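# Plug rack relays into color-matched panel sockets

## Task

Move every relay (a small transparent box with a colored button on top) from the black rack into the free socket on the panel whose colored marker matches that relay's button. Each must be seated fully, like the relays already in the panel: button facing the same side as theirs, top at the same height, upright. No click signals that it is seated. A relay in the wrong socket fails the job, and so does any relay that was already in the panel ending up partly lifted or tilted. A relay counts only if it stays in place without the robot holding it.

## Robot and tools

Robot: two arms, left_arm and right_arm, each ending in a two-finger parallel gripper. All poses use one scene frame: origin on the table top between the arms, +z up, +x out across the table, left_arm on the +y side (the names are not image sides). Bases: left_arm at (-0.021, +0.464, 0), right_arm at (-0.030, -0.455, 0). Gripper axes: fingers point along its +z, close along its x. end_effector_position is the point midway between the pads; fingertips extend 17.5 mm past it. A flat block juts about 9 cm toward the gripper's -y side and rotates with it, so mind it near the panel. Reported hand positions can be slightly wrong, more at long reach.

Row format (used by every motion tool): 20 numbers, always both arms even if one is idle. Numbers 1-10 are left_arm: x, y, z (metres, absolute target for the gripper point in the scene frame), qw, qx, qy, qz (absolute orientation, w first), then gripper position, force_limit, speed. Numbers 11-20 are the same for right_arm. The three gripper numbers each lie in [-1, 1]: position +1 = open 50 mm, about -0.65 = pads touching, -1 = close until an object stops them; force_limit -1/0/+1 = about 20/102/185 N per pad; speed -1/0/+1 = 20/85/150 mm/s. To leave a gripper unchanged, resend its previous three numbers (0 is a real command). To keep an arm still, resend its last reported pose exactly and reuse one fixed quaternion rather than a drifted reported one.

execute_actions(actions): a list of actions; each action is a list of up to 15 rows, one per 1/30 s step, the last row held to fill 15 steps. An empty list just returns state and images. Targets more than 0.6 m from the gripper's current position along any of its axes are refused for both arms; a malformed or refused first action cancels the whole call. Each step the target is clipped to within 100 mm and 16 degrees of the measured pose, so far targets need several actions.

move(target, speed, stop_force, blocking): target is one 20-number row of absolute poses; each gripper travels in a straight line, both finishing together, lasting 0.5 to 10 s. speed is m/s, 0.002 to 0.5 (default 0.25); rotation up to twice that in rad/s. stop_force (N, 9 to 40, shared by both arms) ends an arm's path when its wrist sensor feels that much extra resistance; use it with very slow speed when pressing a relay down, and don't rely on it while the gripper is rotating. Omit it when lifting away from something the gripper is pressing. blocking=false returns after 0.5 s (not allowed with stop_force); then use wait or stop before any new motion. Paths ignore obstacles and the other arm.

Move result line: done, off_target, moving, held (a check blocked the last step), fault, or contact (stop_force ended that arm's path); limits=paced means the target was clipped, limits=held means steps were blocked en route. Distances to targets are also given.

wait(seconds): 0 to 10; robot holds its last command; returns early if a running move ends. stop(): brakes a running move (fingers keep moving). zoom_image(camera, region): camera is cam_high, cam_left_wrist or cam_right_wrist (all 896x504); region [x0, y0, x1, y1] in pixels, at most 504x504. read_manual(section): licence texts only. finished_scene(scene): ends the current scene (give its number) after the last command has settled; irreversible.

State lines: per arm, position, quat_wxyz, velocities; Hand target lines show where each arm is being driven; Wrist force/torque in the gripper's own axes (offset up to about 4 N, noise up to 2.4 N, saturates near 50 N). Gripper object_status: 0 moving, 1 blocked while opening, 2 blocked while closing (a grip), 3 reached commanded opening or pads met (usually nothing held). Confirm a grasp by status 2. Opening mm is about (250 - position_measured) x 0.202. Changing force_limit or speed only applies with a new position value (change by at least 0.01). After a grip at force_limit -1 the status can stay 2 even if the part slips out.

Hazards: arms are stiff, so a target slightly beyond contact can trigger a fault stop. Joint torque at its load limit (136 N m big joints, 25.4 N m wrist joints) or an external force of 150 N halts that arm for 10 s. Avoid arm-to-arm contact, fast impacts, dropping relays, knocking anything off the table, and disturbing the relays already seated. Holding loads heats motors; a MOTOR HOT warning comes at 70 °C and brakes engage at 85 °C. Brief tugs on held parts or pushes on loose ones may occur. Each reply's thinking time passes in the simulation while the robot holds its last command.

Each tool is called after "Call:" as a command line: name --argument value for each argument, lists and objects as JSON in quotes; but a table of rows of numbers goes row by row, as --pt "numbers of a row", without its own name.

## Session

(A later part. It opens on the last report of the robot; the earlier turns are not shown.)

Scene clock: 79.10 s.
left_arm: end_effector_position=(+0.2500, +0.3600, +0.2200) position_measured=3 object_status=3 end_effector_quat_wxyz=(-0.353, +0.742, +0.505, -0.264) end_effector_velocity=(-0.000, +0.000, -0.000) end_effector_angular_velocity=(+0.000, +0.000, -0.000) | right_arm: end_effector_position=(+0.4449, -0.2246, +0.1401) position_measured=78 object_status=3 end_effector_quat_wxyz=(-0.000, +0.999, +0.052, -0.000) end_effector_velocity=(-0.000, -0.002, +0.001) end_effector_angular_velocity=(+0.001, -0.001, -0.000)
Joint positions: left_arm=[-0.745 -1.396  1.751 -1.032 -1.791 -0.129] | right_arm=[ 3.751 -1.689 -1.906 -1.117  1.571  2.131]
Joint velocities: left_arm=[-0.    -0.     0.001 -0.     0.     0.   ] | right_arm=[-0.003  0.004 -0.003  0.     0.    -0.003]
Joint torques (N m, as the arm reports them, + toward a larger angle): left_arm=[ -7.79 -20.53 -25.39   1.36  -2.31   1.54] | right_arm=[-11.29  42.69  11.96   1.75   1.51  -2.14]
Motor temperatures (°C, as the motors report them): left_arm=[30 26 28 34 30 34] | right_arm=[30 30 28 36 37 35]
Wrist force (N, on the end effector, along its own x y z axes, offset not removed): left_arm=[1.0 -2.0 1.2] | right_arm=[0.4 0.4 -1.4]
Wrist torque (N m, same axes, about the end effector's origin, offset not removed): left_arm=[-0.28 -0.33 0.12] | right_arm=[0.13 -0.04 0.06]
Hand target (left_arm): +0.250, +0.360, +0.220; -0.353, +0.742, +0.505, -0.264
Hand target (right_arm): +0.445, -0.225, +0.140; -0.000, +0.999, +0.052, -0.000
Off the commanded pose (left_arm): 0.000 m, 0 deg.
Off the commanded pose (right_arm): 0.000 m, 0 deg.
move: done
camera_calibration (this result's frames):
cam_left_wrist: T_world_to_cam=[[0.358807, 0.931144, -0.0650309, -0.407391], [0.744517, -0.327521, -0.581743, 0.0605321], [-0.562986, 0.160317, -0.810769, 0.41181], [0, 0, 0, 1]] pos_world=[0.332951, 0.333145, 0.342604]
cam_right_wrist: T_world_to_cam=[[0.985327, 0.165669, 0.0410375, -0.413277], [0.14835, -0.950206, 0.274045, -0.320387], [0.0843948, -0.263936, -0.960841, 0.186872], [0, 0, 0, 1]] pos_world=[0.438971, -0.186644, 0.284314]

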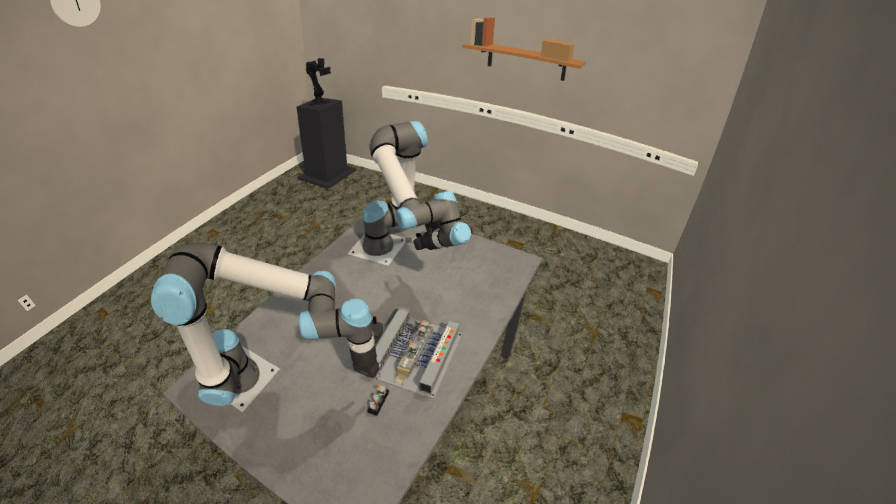

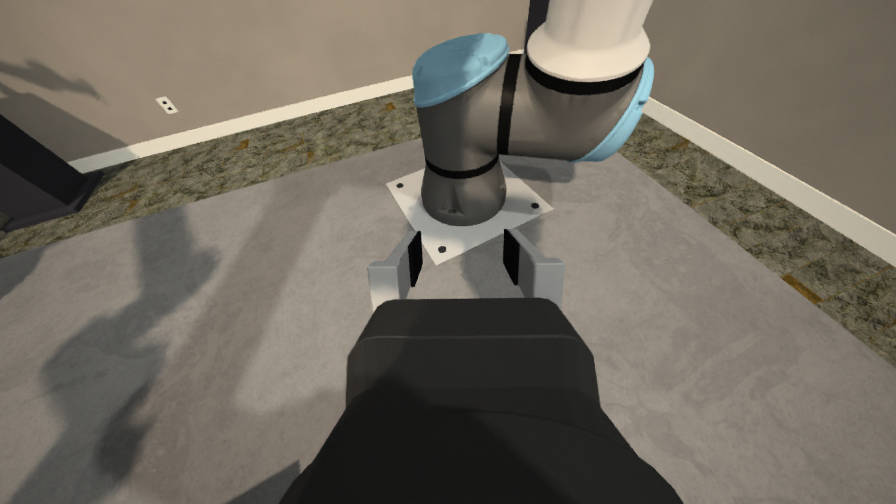

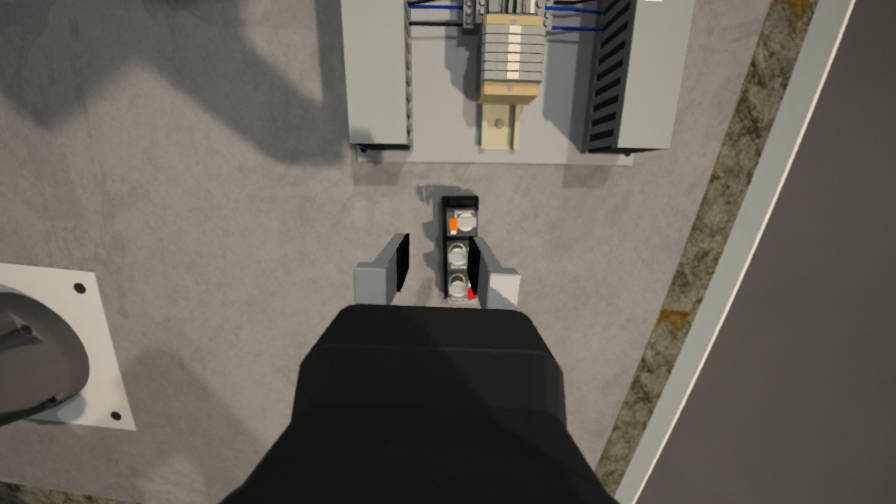

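Call:
move --target '[0.25,0.36,0.22,-0.353,0.742,0.505,-0.264,1,0,0, 0.4667,-0.2134,0.085,0,0.99619,0.08716,0,0.5,0,-0.3]' --speed 0.1

Call:
zoom_image --camera "cam_right_wrist" --region '[340, 150, 540, 330]'

Scene clock: 87.40 s.
left_arm: end_effector_position=(+0.2500, +0.3600, +0.2200) position_measured=3 object_status=3 end_effector_quat_wxyz=(-0.353, +0.742, +0.505, -0.264) end_effector_velocity=(-0.000, +0.001, -0.000) end_effector_angular_velocity=(+0.001, +0.001, -0.000) | right_arm: end_effector_position=(+0.4665, -0.2136, +0.0852) position_measured=78 object_status=3 end_effector_quat_wxyz=(+0.000, +0.996, +0.087, +0.000) end_effector_velocity=(+0.001, +0.001, -0.002) end_effector_angular_velocity=(+0.001, -0.002, +0.003)
Joint positions: left_arm=[-0.745 -1.396  1.751 -1.032 -1.791 -0.129] | right_arm=[ 3.741 -1.815 -1.913 -0.984  1.571  2.051]
Joint velocities: left_arm=[ 0.     0.     0.001 -0.     0.001 -0.   ] | right_arm=[-0.    -0.005  0.001  0.006 -0.    -0.003]
Joint torques (N m, as the arm reports them, + toward a larger angle): left_arm=[ -8.13 -21.45 -25.76   1.44  -2.16   1.42] | right_arm=[-12.88  20.62  33.02   4.95   0.78  -2.4 ]
Motor temperatures (°C, as the motors report them): left_arm=[30 26 28 34 30 34] | right_arm=[30 30 28 36 37 35]
Wrist force (N, on the end effector, along its own x y z axes, offset not removed): left_arm=[2.8 -1.3 1.1] | right_arm=[0.4 0.0 -0.2]
Wrist torque (N m, same axes, about the end effector's origin, offset not removed): left_arm=[-0.12 -0.61 0.10] | right_arm=[0.06 -0.06 0.06]
Hand target (left_arm): +0.250, +0.360, +0.220; -0.353, +0.742, +0.505, -0.264
Hand target (right_arm): +0.467, -0.213, +0.085; -0.000, +0.996, +0.087, -0.000
Off the commanded pose (left_arm): 0.000 m, 0 deg.
Off the commanded pose (right_arm): 0.000 m, 0 deg.
move: done
camera_calibration (this result's frames):
cam_left_wrist: T_world_to_cam=[[0.358807, 0.931144, -0.0650311, -0.407391], [0.744517, -0.327521, -0.581743, 0.060532], [-0.562986, 0.160317, -0.810769, 0.411811], [0, 0, 0, 1]] pos_world=[0.332951, 0.333145, 0.342604]
cam_right_wrist: T_world_to_cam=[[0.971438, 0.2337, 0.041149, -0.413117], [0.213899, -0.937473, 0.274574, -0.325984], [0.102744, -0.25793, -0.960685, 0.127875], [0, 0, 0, 1]] pos_world=[0.457906, -0.176073, 0.229353]

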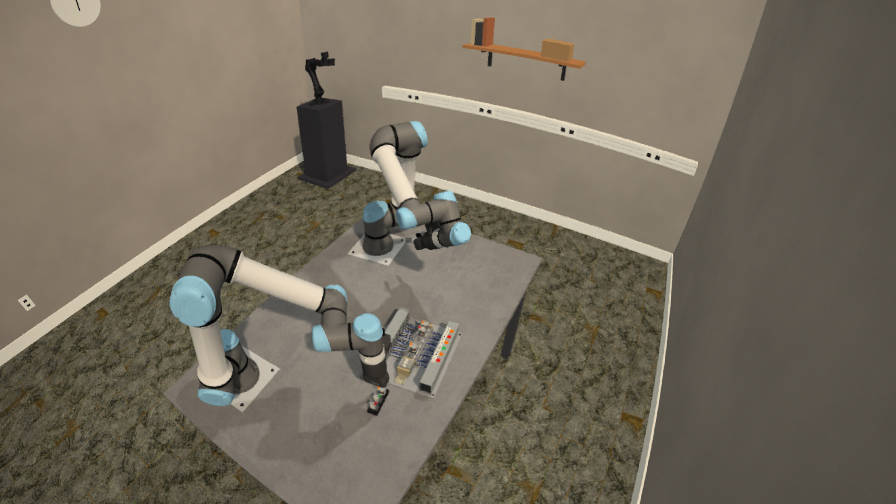

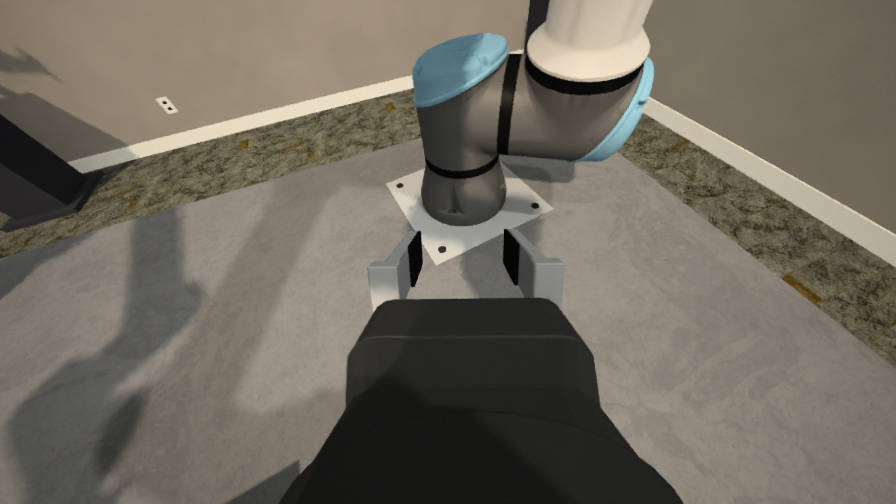

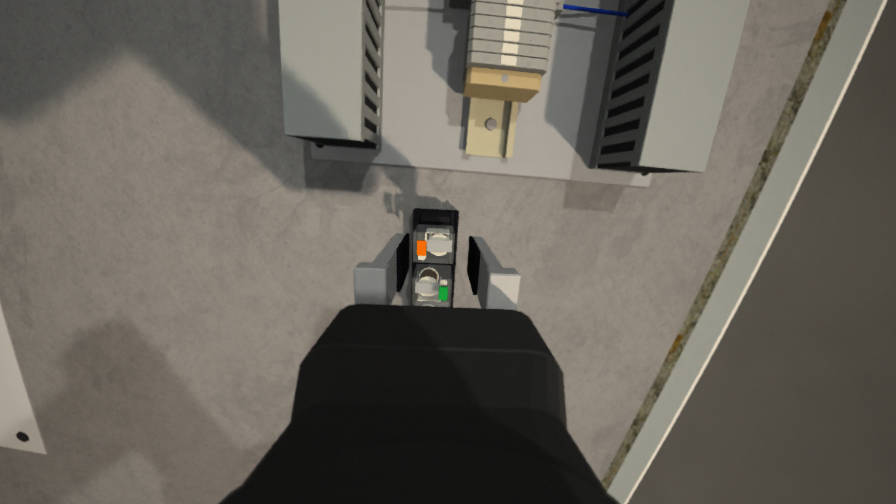

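Region (340, 150, 540, 330) of cam_right_wrist's 896x504 image, scaled by 2.520, with more detail than that image has; it fills the top 454 rows of this view, and the rest is white.

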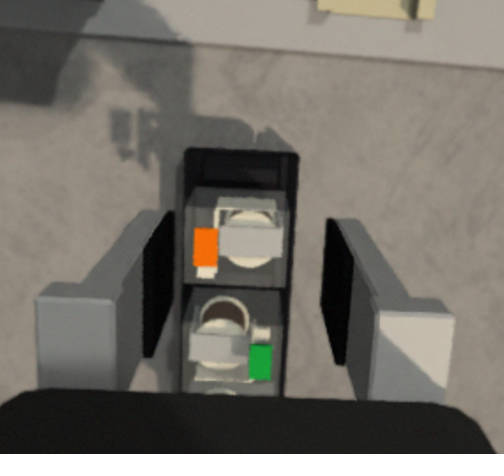

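Call:
move --target '[0.25,0.36,0.22,-0.353,0.742,0.505,-0.264,1,0,0, 0.4645,-0.2126,0.074,0,0.99619,0.08716,0,0.5,0,-0.3]' --speed 0.04

Call:
zoom_image --camera "cam_right_wrist" --region '[340, 150, 540, 330]'

Scene clock: 103.70 s.
left_arm: end_effector_position=(+0.2500, +0.3600, +0.2200) position_measured=3 object_status=3 end_effector_quat_wxyz=(-0.353, +0.742, +0.505, -0.264) end_effector_velocity=(+0.000, -0.001, +0.000) end_effector_angular_velocity=(-0.001, -0.001, -0.002) | right_arm: end_effector_position=(+0.4645, -0.2126, +0.0743) position_measured=78 object_status=3 end_effector_quat_wxyz=(+0.000, +0.996, +0.087, -0.000) end_effector_velocity=(-0.000, +0.000, -0.002) end_effector_angular_velocity=(-0.000, +0.000, -0.000)
Joint positions: left_arm=[-0.745 -1.396  1.751 -1.032 -1.791 -0.129] | right_arm=[ 3.744 -1.827 -1.931 -0.955  1.571  2.055]
Joint velocities: left_arm=[-0.001  0.    -0.001 -0.001  0.     0.   ] | right_arm=[ 0.001 -0.003 -0.004  0.006 -0.     0.001]
Joint torques (N m, as the arm reports them, + toward a larger angle): left_arm=[ -8.36 -20.77 -25.3    1.31  -2.21   1.61] | right_arm=[15.5  18.67  9.99  4.91  0.81  2.35]
Motor temperatures (°C, as the motors report them): left_arm=[30 26 28 34 30 34] | right_arm=[30 30 28 36 37 35]
Wrist force (N, on the end effector, along its own x y z axes, offset not removed): left_arm=[2.7 -0.4 0.5] | right_arm=[1.0 0.1 1.0]
Wrist torque (N m, same axes, about the end effector's origin, offset not removed): left_arm=[0.05 -0.56 0.03] | right_arm=[0.05 -0.14 0.02]
Hand target (left_arm): +0.250, +0.360, +0.220; -0.353, +0.742, +0.505, -0.264
Hand target (right_arm): +0.464, -0.213, +0.074; +0.000, +0.996, +0.087, -0.000
Off the commanded pose (left_arm): 0.000 m, 0 deg.
Off the commanded pose (right_arm): 0.000 m, 0 deg.
move: done
camera_calibration (this result's frames):
cam_left_wrist: T_world_to_cam=[[0.358807, 0.931144, -0.0650312, -0.407391], [0.744517, -0.327521, -0.581743, 0.060532], [-0.562986, 0.160316, -0.810769, 0.411811], [0, 0, 0, 1]] pos_world=[0.332951, 0.333145, 0.342604]
cam_right_wrist: T_world_to_cam=[[0.971377, 0.233963, 0.0410897, -0.410885], [0.214183, -0.93745, 0.274431, -0.321782], [0.102726, -0.257776, -0.960728, 0.117874], [0, 0, 0, 1]] pos_world=[0.455935, -0.175138, 0.218436]

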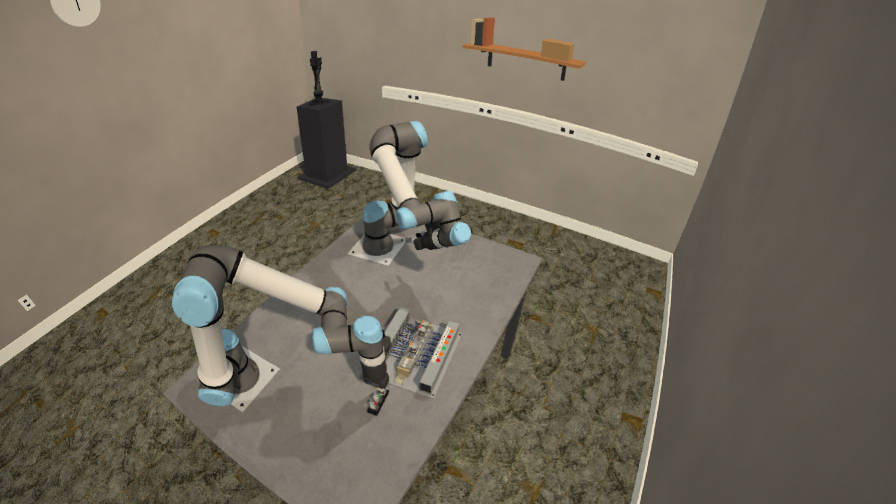

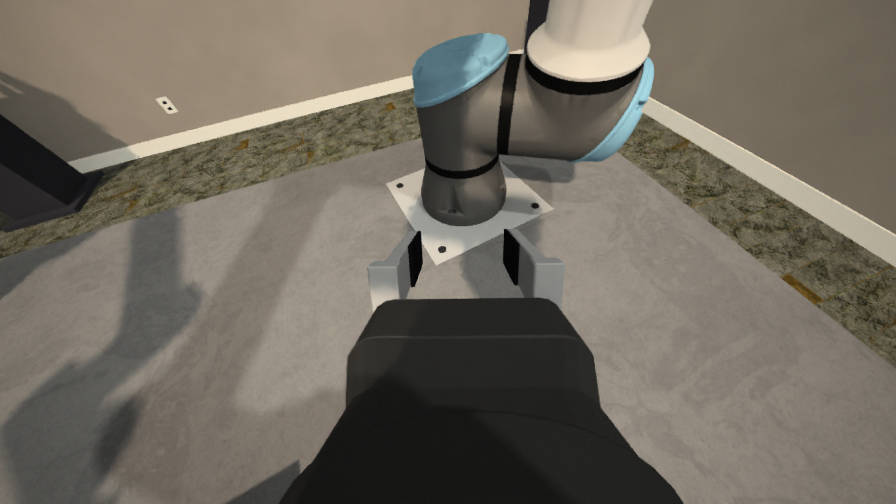

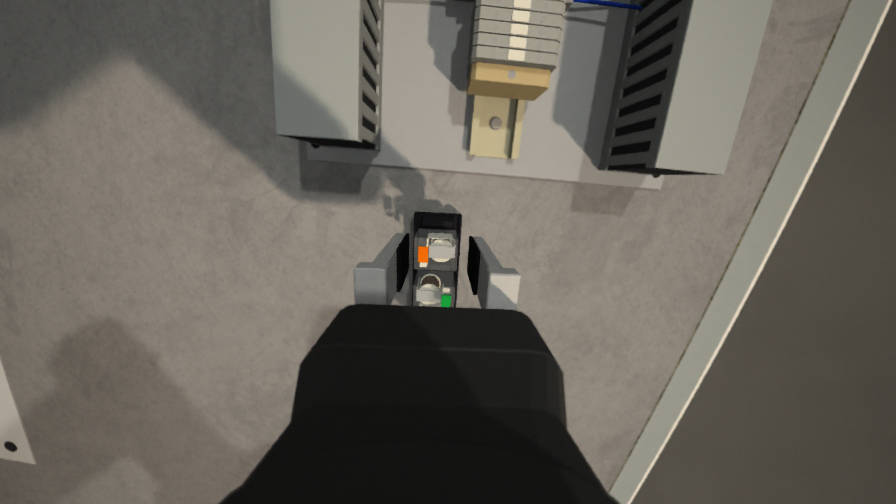

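Region (340, 150, 540, 330) of cam_right_wrist's 896x504 image, scaled by 2.520, with more detail than that image has; it fills the top 454 rows of this view, and the rest is white.

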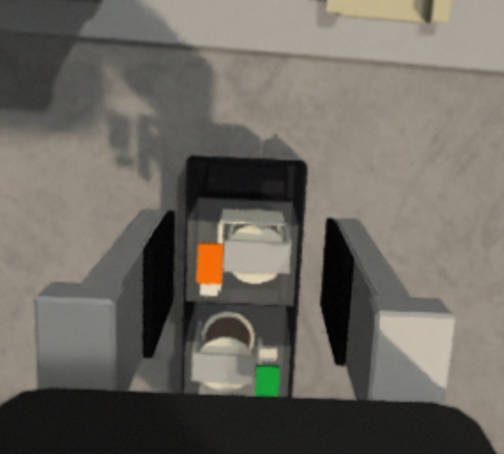

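Call:
move --target '[0.25,0.36,0.22,-0.353,0.742,0.505,-0.264,1,0,0, 0.4645,-0.2126,0.050,0,0.99619,0.08716,0,0.5,0,-0.3]' --speed 0.025 --stop_force 15

Call:
execute_actions --actions '[[[0.25,0.36,0.22,-0.353,0.742,0.505,-0.264,1,0,0, 0.4645,-0.2126,0.050,0,0.99619,0.08716,0,-1,0,-0.5]],[[0.25,0.36,0.22,-0.353,0.742,0.505,-0.264,1,0,0, 0.4645,-0.2126,0.050,0,0.99619,0.08716,0,-1,0,-0.5]]]'

Call:
zoom_image --camera "cam_right_wrist" --region '[340, 150, 540, 330]'

Scene clock: 110.33 s.
left_arm: end_effector_position=(+0.2500, +0.3600, +0.2200) position_measured=3 object_status=3 end_effector_quat_wxyz=(-0.353, +0.742, +0.505, -0.264) end_effector_velocity=(-0.000, -0.000, +0.000) end_effector_angular_velocity=(-0.000, +0.001, -0.001) | right_arm: end_effector_position=(+0.4644, -0.2126, +0.0502) position_measured=78 object_status=3 end_effector_quat_wxyz=(+0.000, +0.996, +0.087, -0.000) end_effector_velocity=(-0.001, -0.000, -0.003) end_effector_angular_velocity=(-0.001, +0.002, +0.000)
Joint positions: left_arm=[-0.745 -1.396  1.751 -1.032 -1.791 -0.129] | right_arm=[ 3.744 -1.864 -1.958 -0.891  1.571  2.055]
Joint velocities: left_arm=[-0.001 -0.     0.     0.    -0.001  0.   ] | right_arm=[ 0.    -0.003 -0.003  0.004  0.     0.   ]
Joint torques (N m, as the arm reports them, + toward a larger angle): left_arm=[ -8.39 -22.28 -24.94   1.25  -2.34   1.5 ] | right_arm=[14.57 21.04  9.04  5.18 -1.39  2.41]
Motor temperatures (°C, as the motors report them): left_arm=[30 26 28 34 30 34] | right_arm=[30 30 28 36 37 35]
Wrist force (N, on the end effector, along its own x y z axes, offset not removed): left_arm=[2.9 -0.2 2.3] | right_arm=[2.0 1.1 0.7]
Wrist torque (N m, same axes, about the end effector's origin, offset not removed): left_arm=[0.05 -0.68 0.01] | right_arm=[0.33 -0.34 0.01]
Hand target (left_arm): +0.250, +0.360, +0.220; -0.353, +0.742, +0.505, -0.264
Hand target (right_arm): +0.464, -0.213, +0.050; +0.000, +0.996, +0.087, -0.000
Off the commanded pose (left_arm): 0.000 m, 0 deg.
Off the commanded pose (right_arm): 0.000 m, 0 deg.
move: done
camera_calibration (this result's frames):
cam_left_wrist: T_world_to_cam=[[0.358807, 0.931144, -0.0650312, -0.407391], [0.744517, -0.327521, -0.581743, 0.060532], [-0.562985, 0.160317, -0.810769, 0.411811], [0, 0, 0, 1]] pos_world=[0.332951, 0.333145, 0.342604]
cam_right_wrist: T_world_to_cam=[[0.971374, 0.233971, 0.0411105, -0.409821], [0.214183, -0.937445, 0.27445, -0.315166], [0.102752, -0.257789, -0.960722, 0.094775], [0, 0, 0, 1]] pos_world=[0.455854, -0.175132, 0.194398]

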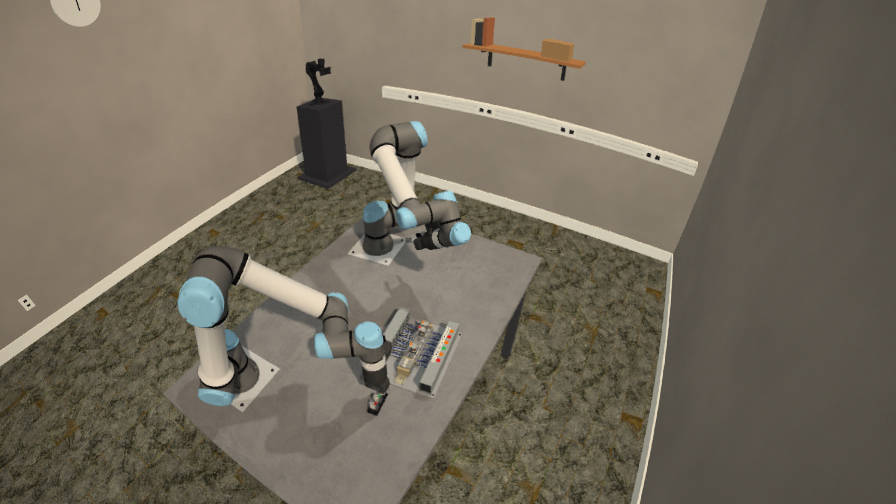

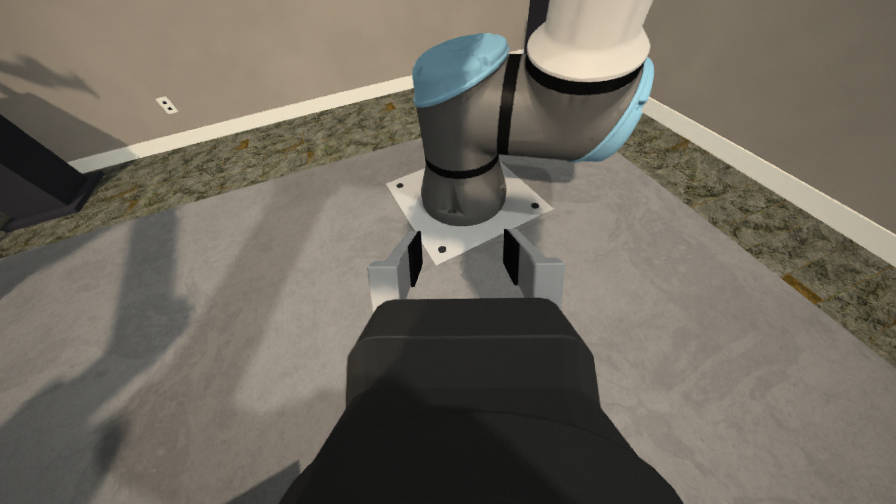

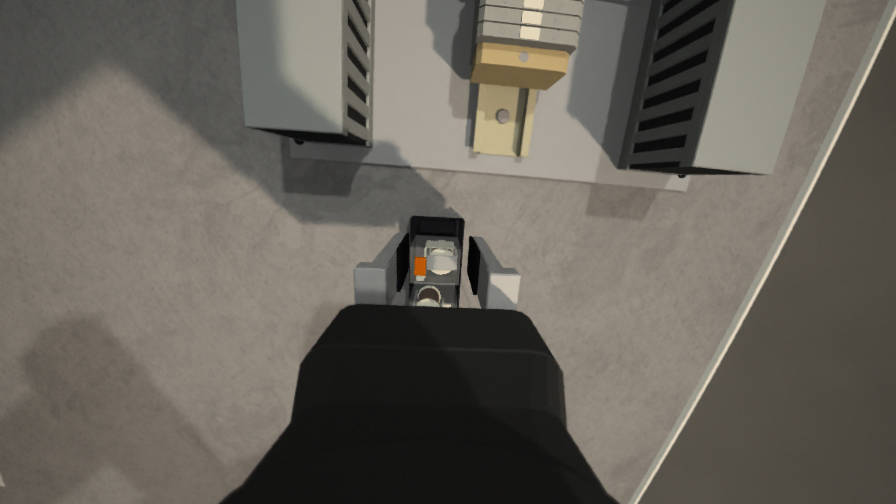

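Scene clock: 111.33 s.
left_arm: end_effector_position=(+0.2500, +0.3600, +0.2200) position_measured=3 object_status=3 end_effector_quat_wxyz=(-0.353, +0.742, +0.505, -0.264) end_effector_velocity=(+0.001, -0.001, +0.000) end_effector_angular_velocity=(-0.001, -0.002, -0.001) | right_arm: end_effector_position=(+0.4645, -0.2126, +0.0500) position_measured=121 object_status=2 end_effector_quat_wxyz=(+0.000, +0.996, +0.087, +0.000) end_effector_velocity=(-0.000, -0.000, -0.000) end_effector_angular_velocity=(-0.000, -0.000, +0.000)
Joint positions: left_arm=[-0.745 -1.396  1.751 -1.032 -1.791 -0.129] | right_arm=[ 3.744 -1.864 -1.958 -0.89   1.571  2.055]
Joint velocities: left_arm=[-0.001  0.    -0.002 -0.001 -0.    -0.   ] | right_arm=[ 0.  0. -0.  0. -0.  0.]
Joint torques (N m, as the arm reports them, + toward a larger angle): left_arm=[ -8.75 -21.75 -25.89   1.32  -2.23   1.54] | right_arm=[12.86 19.96  9.49  4.93 -1.22  1.75]
Motor temperatures (°C, as the motors report them): left_arm=[30 26 28 34 30 34] | right_arm=[30 30 28 36 37 35]
Wrist force (N, on the end effector, along its own x y z axes, offset not removed): left_arm=[3.6 -0.8 1.8] | right_arm=[0.1 1.2 -2.7]
Wrist torque (N m, same axes, about the end effector's origin, offset not removed): left_arm=[-0.03 -0.74 -0.02] | right_arm=[0.20 -0.16 -0.01]
Hand target (left_arm): +0.250, +0.360, +0.220; -0.353, +0.742, +0.505, -0.264
Hand target (right_arm): +0.464, -0.213, +0.050; +0.000, +0.996, +0.087, +0.000
Off the commanded pose (left_arm): 0.000 m, 0 deg.
Off the commanded pose (right_arm): 0.000 m, 0 deg.
camera_calibration (this result's frames):
cam_left_wrist: T_world_to_cam=[[0.358807, 0.931144, -0.0650311, -0.407391], [0.744517, -0.327521, -0.581743, 0.060532], [-0.562986, 0.160317, -0.810769, 0.411811], [0, 0, 0, 1]] pos_world=[0.332951, 0.333145, 0.342604]
cam_right_wrist: T_world_to_cam=[[0.971374, 0.23397, 0.0411288, -0.40987], [0.214178, -0.937448, 0.274442, -0.31507], [0.102767, -0.257777, -0.960724, 0.0945385], [0, 0, 0, 1]] pos_world=[0.455903, -0.175095, 0.194151]

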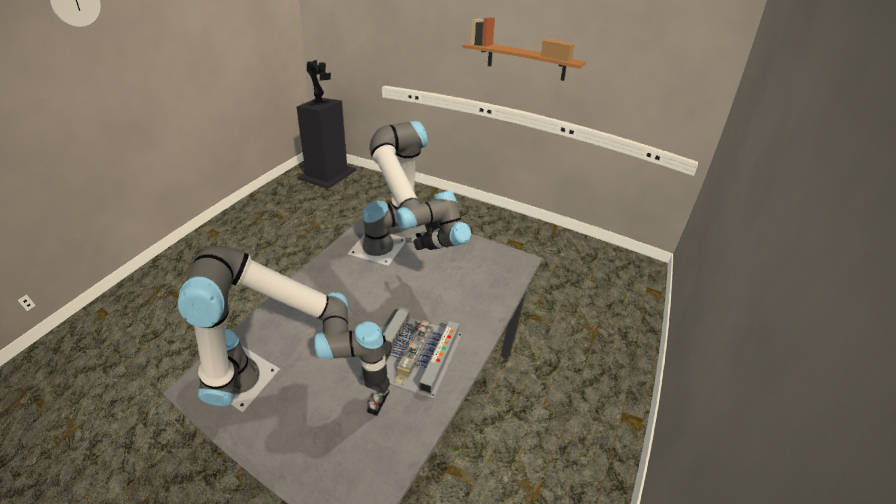

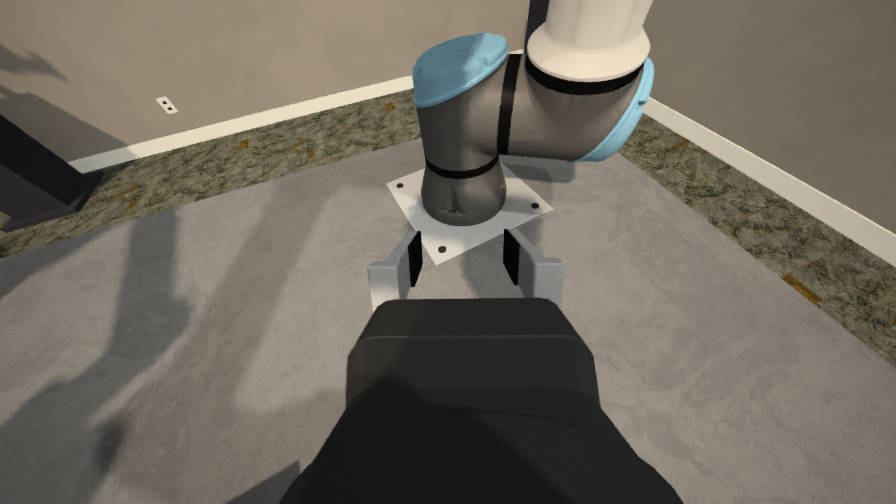

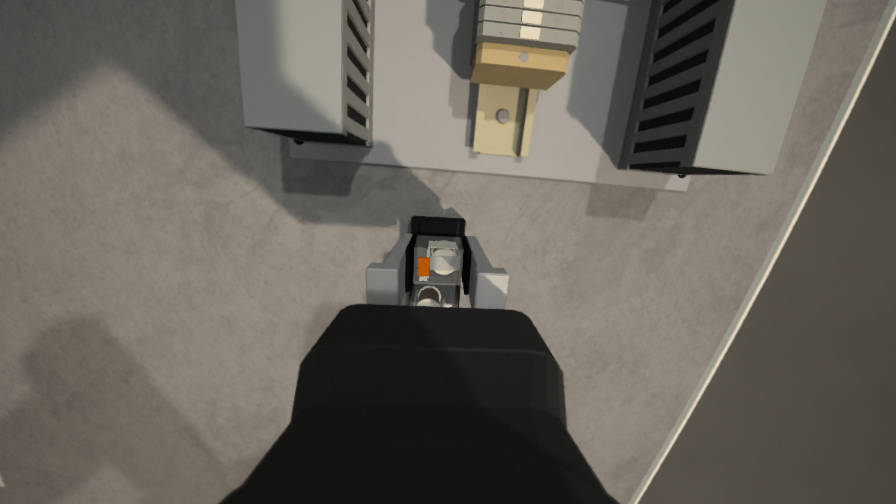

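Region (340, 150, 540, 330) of cam_right_wrist's 896x504 image, scaled by 2.520, with more detail than that image has; it fills the top 454 rows of this view, and the rest is white.

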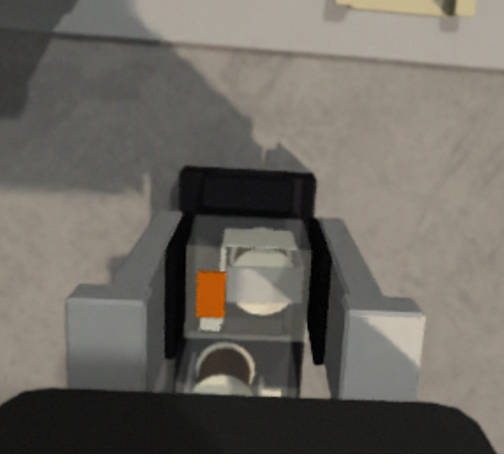

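Call:
move --target '[0.25,0.36,0.22,-0.353,0.742,0.505,-0.264,1,0,0, 0.4645,-0.2126,0.095,0,0.99619,0.08716,0,-1,0,-0.5]' --speed 0.06

Call:
move --target '[0.25,0.36,0.22,-0.353,0.742,0.505,-0.264,1,0,0, 0.465,-0.15,0.15,0,0.99692,0.07846,0,-1,0,-0.5]' --speed 0.3

Call:
move --target '[0.25,0.36,0.22,-0.353,0.742,0.505,-0.264,1,0,0, 0.4622,0.0484,0.135,0,0.99692,0.07846,0,-1,0,-0.5]' --speed 0.3

Scene clock: 116.83 s.
left_arm: end_effector_position=(+0.2500, +0.3600, +0.2200) position_measured=3 object_status=3 end_effector_quat_wxyz=(-0.353, +0.742, +0.505, -0.264) end_effector_velocity=(+0.000, +0.000, -0.000) end_effector_angular_velocity=(-0.000, -0.001, +0.001) | right_arm: end_effector_position=(+0.4646, -0.2125, +0.0947) position_measured=121 object_status=2 end_effector_quat_wxyz=(-0.000, +0.996, +0.087, +0.000) end_effector_velocity=(+0.000, -0.000, +0.003) end_effector_angular_velocity=(-0.000, +0.000, -0.000)
Joint positions: left_arm=[-0.745 -1.396  1.751 -1.032 -1.791 -0.129] | right_arm=[ 3.744 -1.799 -1.905 -1.008  1.571  2.055]
Joint velocities: left_arm=[ 0.     0.     0.001 -0.001 -0.    -0.   ] | right_arm=[-0.     0.003  0.004 -0.007 -0.    -0.   ]
Joint torques (N m, as the arm reports them, + toward a larger angle): left_arm=[ -8.1  -20.12 -26.2    1.19  -2.12   1.54] | right_arm=[ 0.46 48.12 32.34  1.99  0.43 -1.63]
Motor temperatures (°C, as the motors report them): left_arm=[30 26 28 34 30 34] | right_arm=[30 30 28 36 37 35]
Wrist force (N, on the end effector, along its own x y z axes, offset not removed): left_arm=[2.5 -0.7 -0.5] | right_arm=[2.0 0.2 0.5]
Wrist torque (N m, same axes, about the end effector's origin, offset not removed): left_arm=[-0.04 -0.59 -0.01] | right_arm=[0.08 -0.37 0.01]
Hand target (left_arm): +0.250, +0.360, +0.220; -0.353, +0.742, +0.505, -0.264
Hand target (right_arm): +0.465, -0.213, +0.095; -0.000, +0.996, +0.087, +0.000
Off the commanded pose (left_arm): 0.000 m, 0 deg.
Off the commanded pose (right_arm): 0.000 m, 0 deg.
move: done
camera_calibration (this result's frames):
cam_left_wrist: T_world_to_cam=[[0.358807, 0.931144, -0.0650312, -0.407391], [0.744517, -0.327521, -0.581743, 0.060532], [-0.562986, 0.160317, -0.810769, 0.411811], [0, 0, 0, 1]] pos_world=[0.332951, 0.333145, 0.342604]
cam_right_wrist: T_world_to_cam=[[0.971372, 0.233969, 0.0411617, -0.411811], [0.214171, -0.937454, 0.274428, -0.327284], [0.102795, -0.257756, -0.960726, 0.137465], [0, 0, 0, 1]] pos_world=[0.455986, -0.175031, 0.238833]

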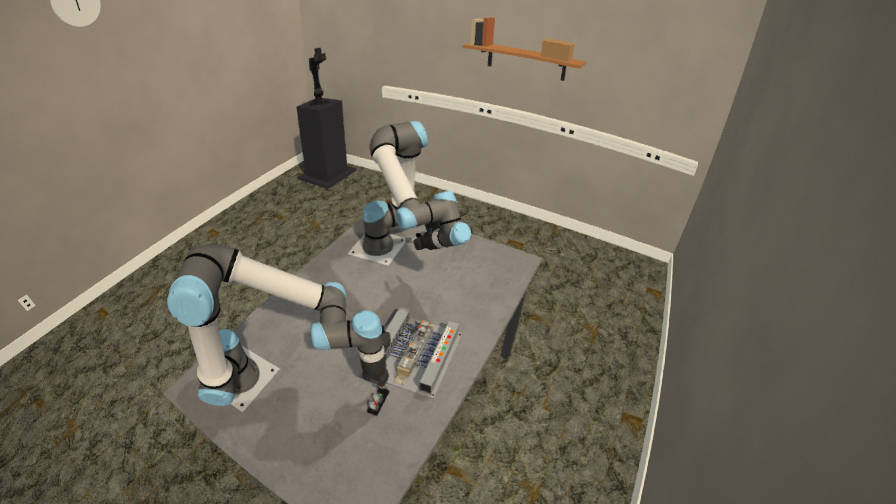

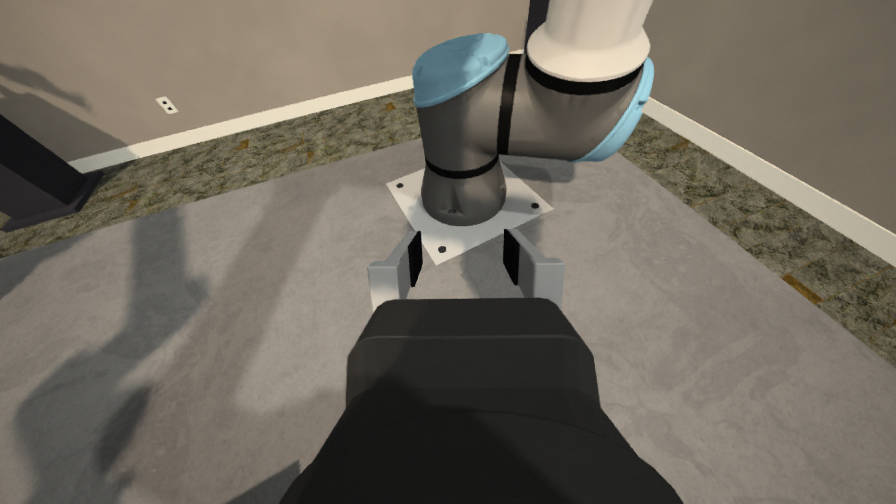

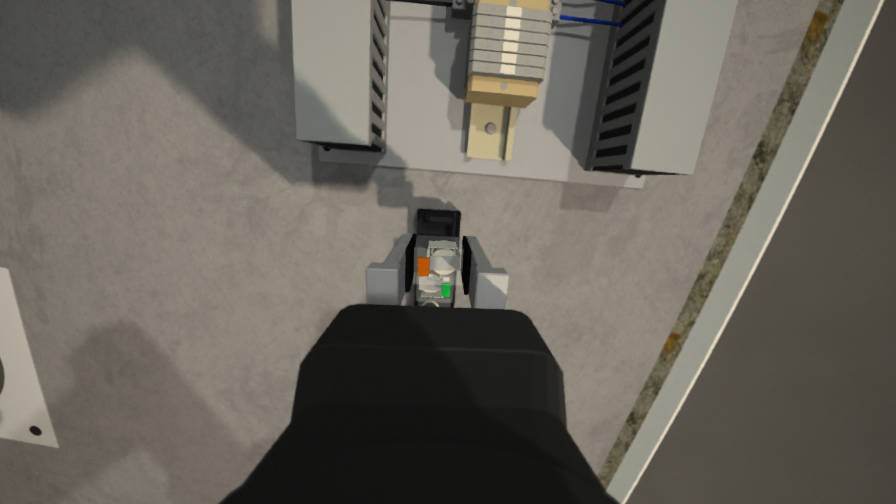

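Scene clock: 117.80 s.
left_arm: end_effector_position=(+0.2500, +0.3600, +0.2200) position_measured=3 object_status=3 end_effector_quat_wxyz=(-0.353, +0.742, +0.505, -0.264) end_effector_velocity=(-0.000, -0.000, -0.000) end_effector_angular_velocity=(-0.000, -0.000, -0.001) | right_arm: end_effector_position=(+0.4651, -0.1502, +0.1498) position_measured=121 object_status=2 end_effector_quat_wxyz=(+0.000, +0.997, +0.079, +0.000) end_effector_velocity=(+0.000, +0.002, +0.001) end_effector_angular_velocity=(-0.002, +0.002, -0.001)
Joint positions: left_arm=[-0.745 -1.396  1.751 -1.032 -1.791 -0.129] | right_arm=[ 3.832 -1.799 -1.747 -1.167  1.571  2.16 ]
Joint velocities: left_arm=[-0.001 -0.     0.001 -0.001 -0.     0.   ] | right_arm=[ 0.003 -0.003  0.007 -0.007 -0.     0.003]
Joint torques (N m, as the arm reports them, + toward a larger angle): left_arm=[ -8.43 -21.3  -25.67   1.1   -2.35   1.43] | right_arm=[13.88 21.03 35.75  1.57 -1.64  2.31]
Motor temperatures (°C, as the motors report them): left_arm=[30 26 28 34 30 34] | right_arm=[30 30 28 36 37 35]
Wrist force (N, on the end effector, along its own x y z axes, offset not removed): left_arm=[3.7 -1.4 0.7] | right_arm=[2.1 0.2 0.1]
Wrist torque (N m, same axes, about the end effector's origin, offset not removed): left_arm=[-0.09 -0.81 0.01] | right_arm=[0.03 -0.38 -0.01]
Hand target (left_arm): +0.250, +0.360, +0.220; -0.353, +0.742, +0.505, -0.264
Hand target (right_arm): +0.465, -0.150, +0.150; +0.000, +0.997, +0.078, +0.000
Off the commanded pose (left_arm): 0.000 m, 0 deg.
Off the commanded pose (right_arm): 0.000 m, 0 deg.
move: done
camera_calibration (this result's frames):
cam_left_wrist: T_world_to_cam=[[0.358807, 0.931144, -0.0650311, -0.407391], [0.744517, -0.327521, -0.581743, 0.060532], [-0.562986, 0.160317, -0.810769, 0.411811], [0, 0, 0, 1]] pos_world=[0.332951, 0.333145, 0.342604]
cam_right_wrist: T_world_to_cam=[[0.975286, 0.217055, 0.0412729, -0.433579], [0.197811, -0.941015, 0.274521, -0.276999], [0.0984247, -0.259572, -0.960695, 0.208146], [0, 0, 0, 1]] pos_world=[0.45717, -0.112521, 0.293902]

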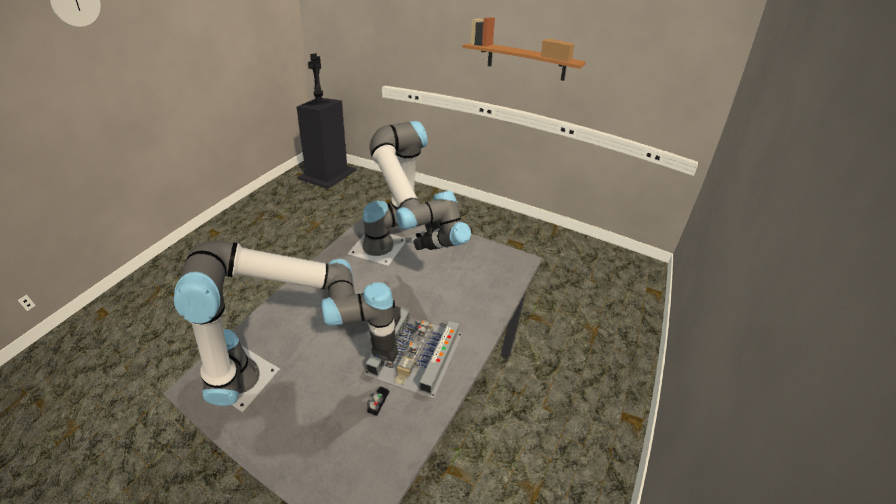

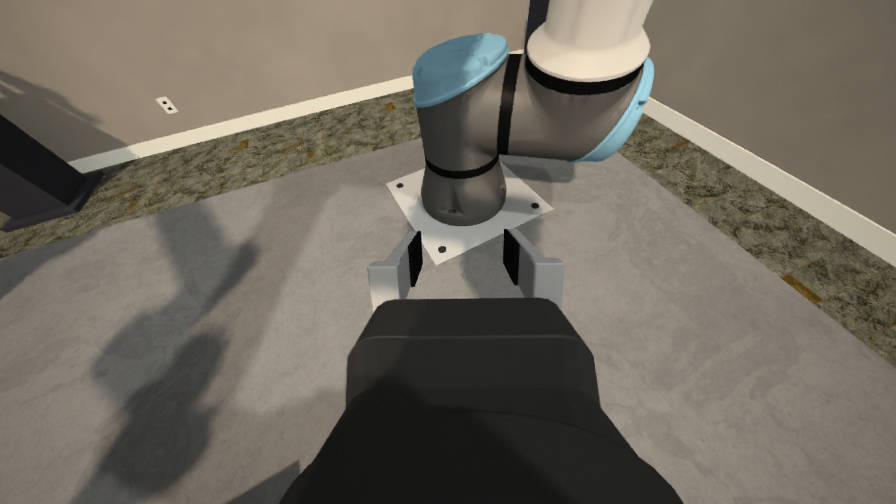

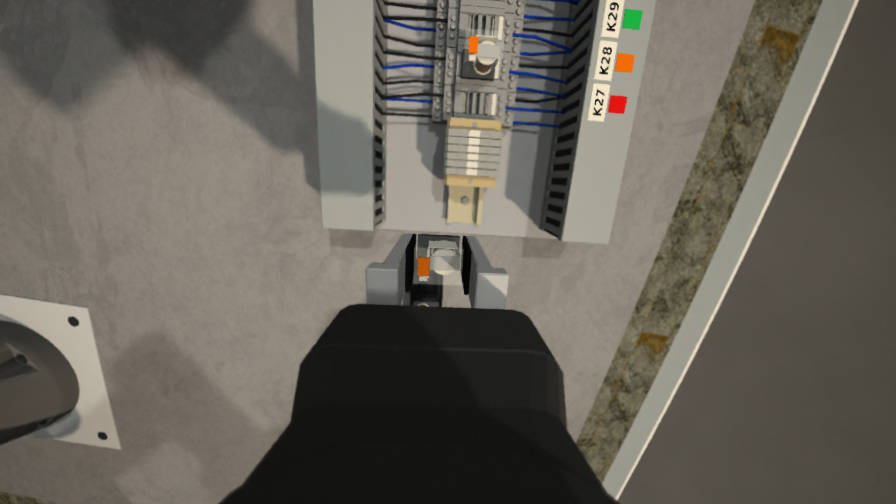

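Scene clock: 119.13 s.
left_arm: end_effector_position=(+0.2500, +0.3600, +0.2200) position_measured=3 object_status=3 end_effector_quat_wxyz=(-0.353, +0.742, +0.505, -0.264) end_effector_velocity=(-0.000, +0.000, +0.000) end_effector_angular_velocity=(+0.001, +0.001, +0.001) | right_arm: end_effector_position=(+0.4623, +0.0480, +0.1348) position_measured=121 object_status=2 end_effector_quat_wxyz=(+0.000, +0.997, +0.078, +0.000) end_effector_velocity=(+0.001, +0.003, -0.000) end_effector_angular_velocity=(-0.001, +0.001, -0.000)
Joint positions: left_arm=[-0.745 -1.396  1.751 -1.032 -1.791 -0.129] | right_arm=[ 4.047 -2.075 -1.397 -1.241  1.57   2.375]
Joint velocities: left_arm=[ 0.    -0.     0.     0.001 -0.    -0.   ] | right_arm=[ 0.001 -0.006  0.008 -0.004  0.     0.001]
Joint torques (N m, as the arm reports them, + toward a larger angle): left_arm=[ -8.1  -20.58 -26.63   1.03  -2.09   1.41] | right_arm=[13.51 35.8  35.04  1.53 -1.63  2.65]
Motor temperatures (°C, as the motors report them): left_arm=[30 26 28 34 30 34] | right_arm=[30 30 28 36 37 35]
Wrist force (N, on the end effector, along its own x y z axes, offset not removed): left_arm=[3.0 0.1 0.6] | right_arm=[0.5 -0.2 2.4]
Wrist torque (N m, same axes, about the end effector's origin, offset not removed): left_arm=[0.17 -0.65 0.09] | right_arm=[0.12 -0.08 -0.07]
Hand target (left_arm): +0.250, +0.360, +0.220; -0.353, +0.742, +0.505, -0.264
Hand target (right_arm): +0.462, +0.048, +0.135; +0.000, +0.997, +0.078, +0.000
Off the commanded pose (left_arm): 0.000 m, 0 deg.
Off the commanded pose (right_arm): 0.000 m, 0 deg.
move: done
camera_calibration (this result's frames):
cam_left_wrist: T_world_to_cam=[[0.358807, 0.931144, -0.0650312, -0.407391], [0.744517, -0.327521, -0.581743, 0.060532], [-0.562986, 0.160317, -0.810769, 0.411811], [0, 0, 0, 1]] pos_world=[0.332951, 0.333145, 0.342604]
cam_right_wrist: T_world_to_cam=[[0.975299, 0.21699, 0.0413242, -0.473245], [0.197703, -0.940947, 0.274832, -0.0858156], [0.0985197, -0.259874, -0.960604, 0.245473], [0, 0, 0, 1]] pos_world=[0.454337, 0.0857334, 0.278943]

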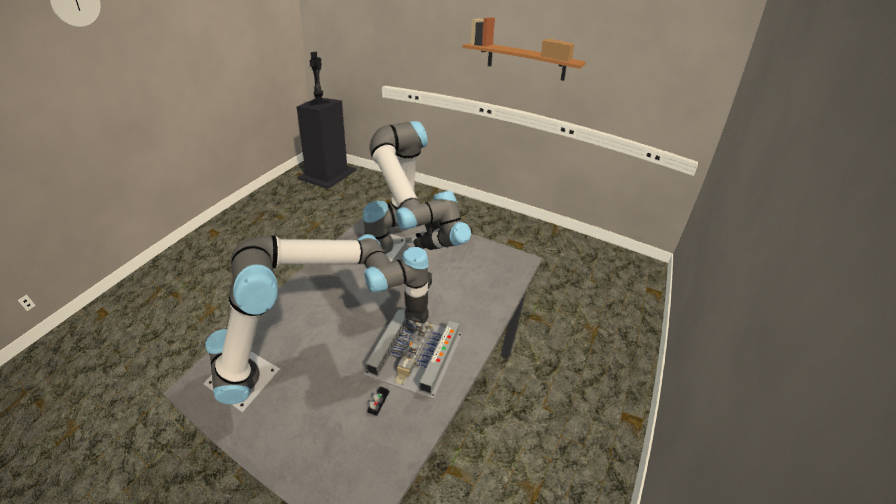

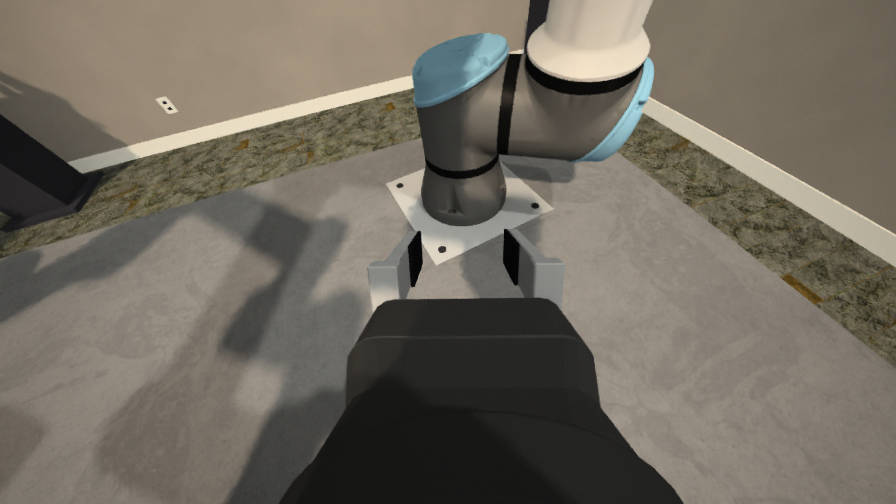

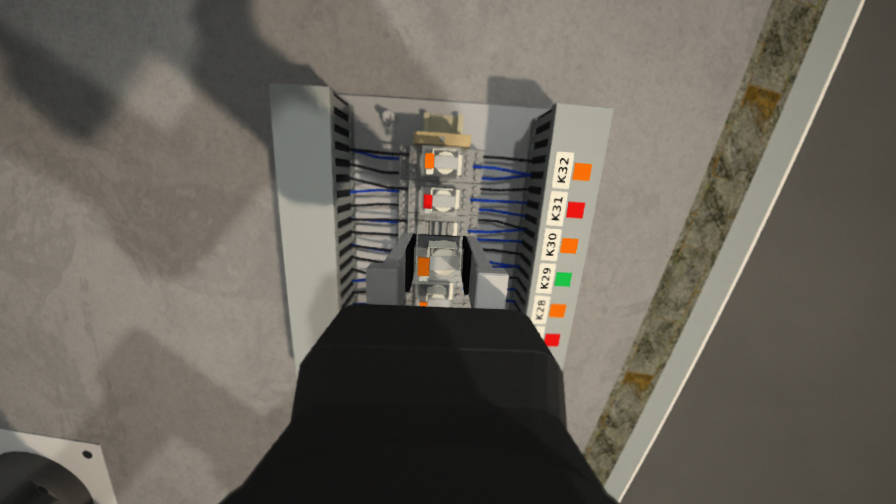

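Call:
zoom_image --camera "cam_right_wrist" --region '[360, 130, 540, 320]'

Region (360, 130, 540, 320) of cam_right_wrist's 896x504 image, scaled by 2.653, with more detail than that image has; it fills the left 477 columns of this view, and the rest is white.

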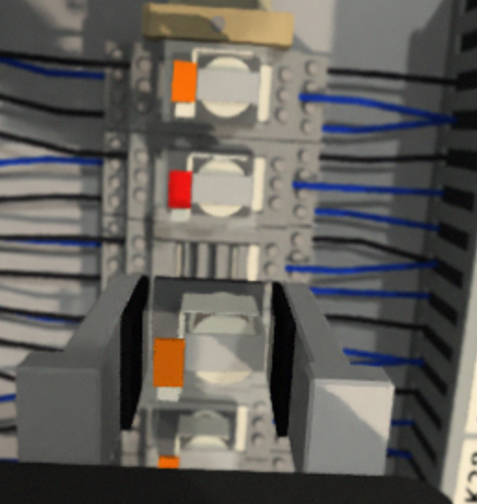

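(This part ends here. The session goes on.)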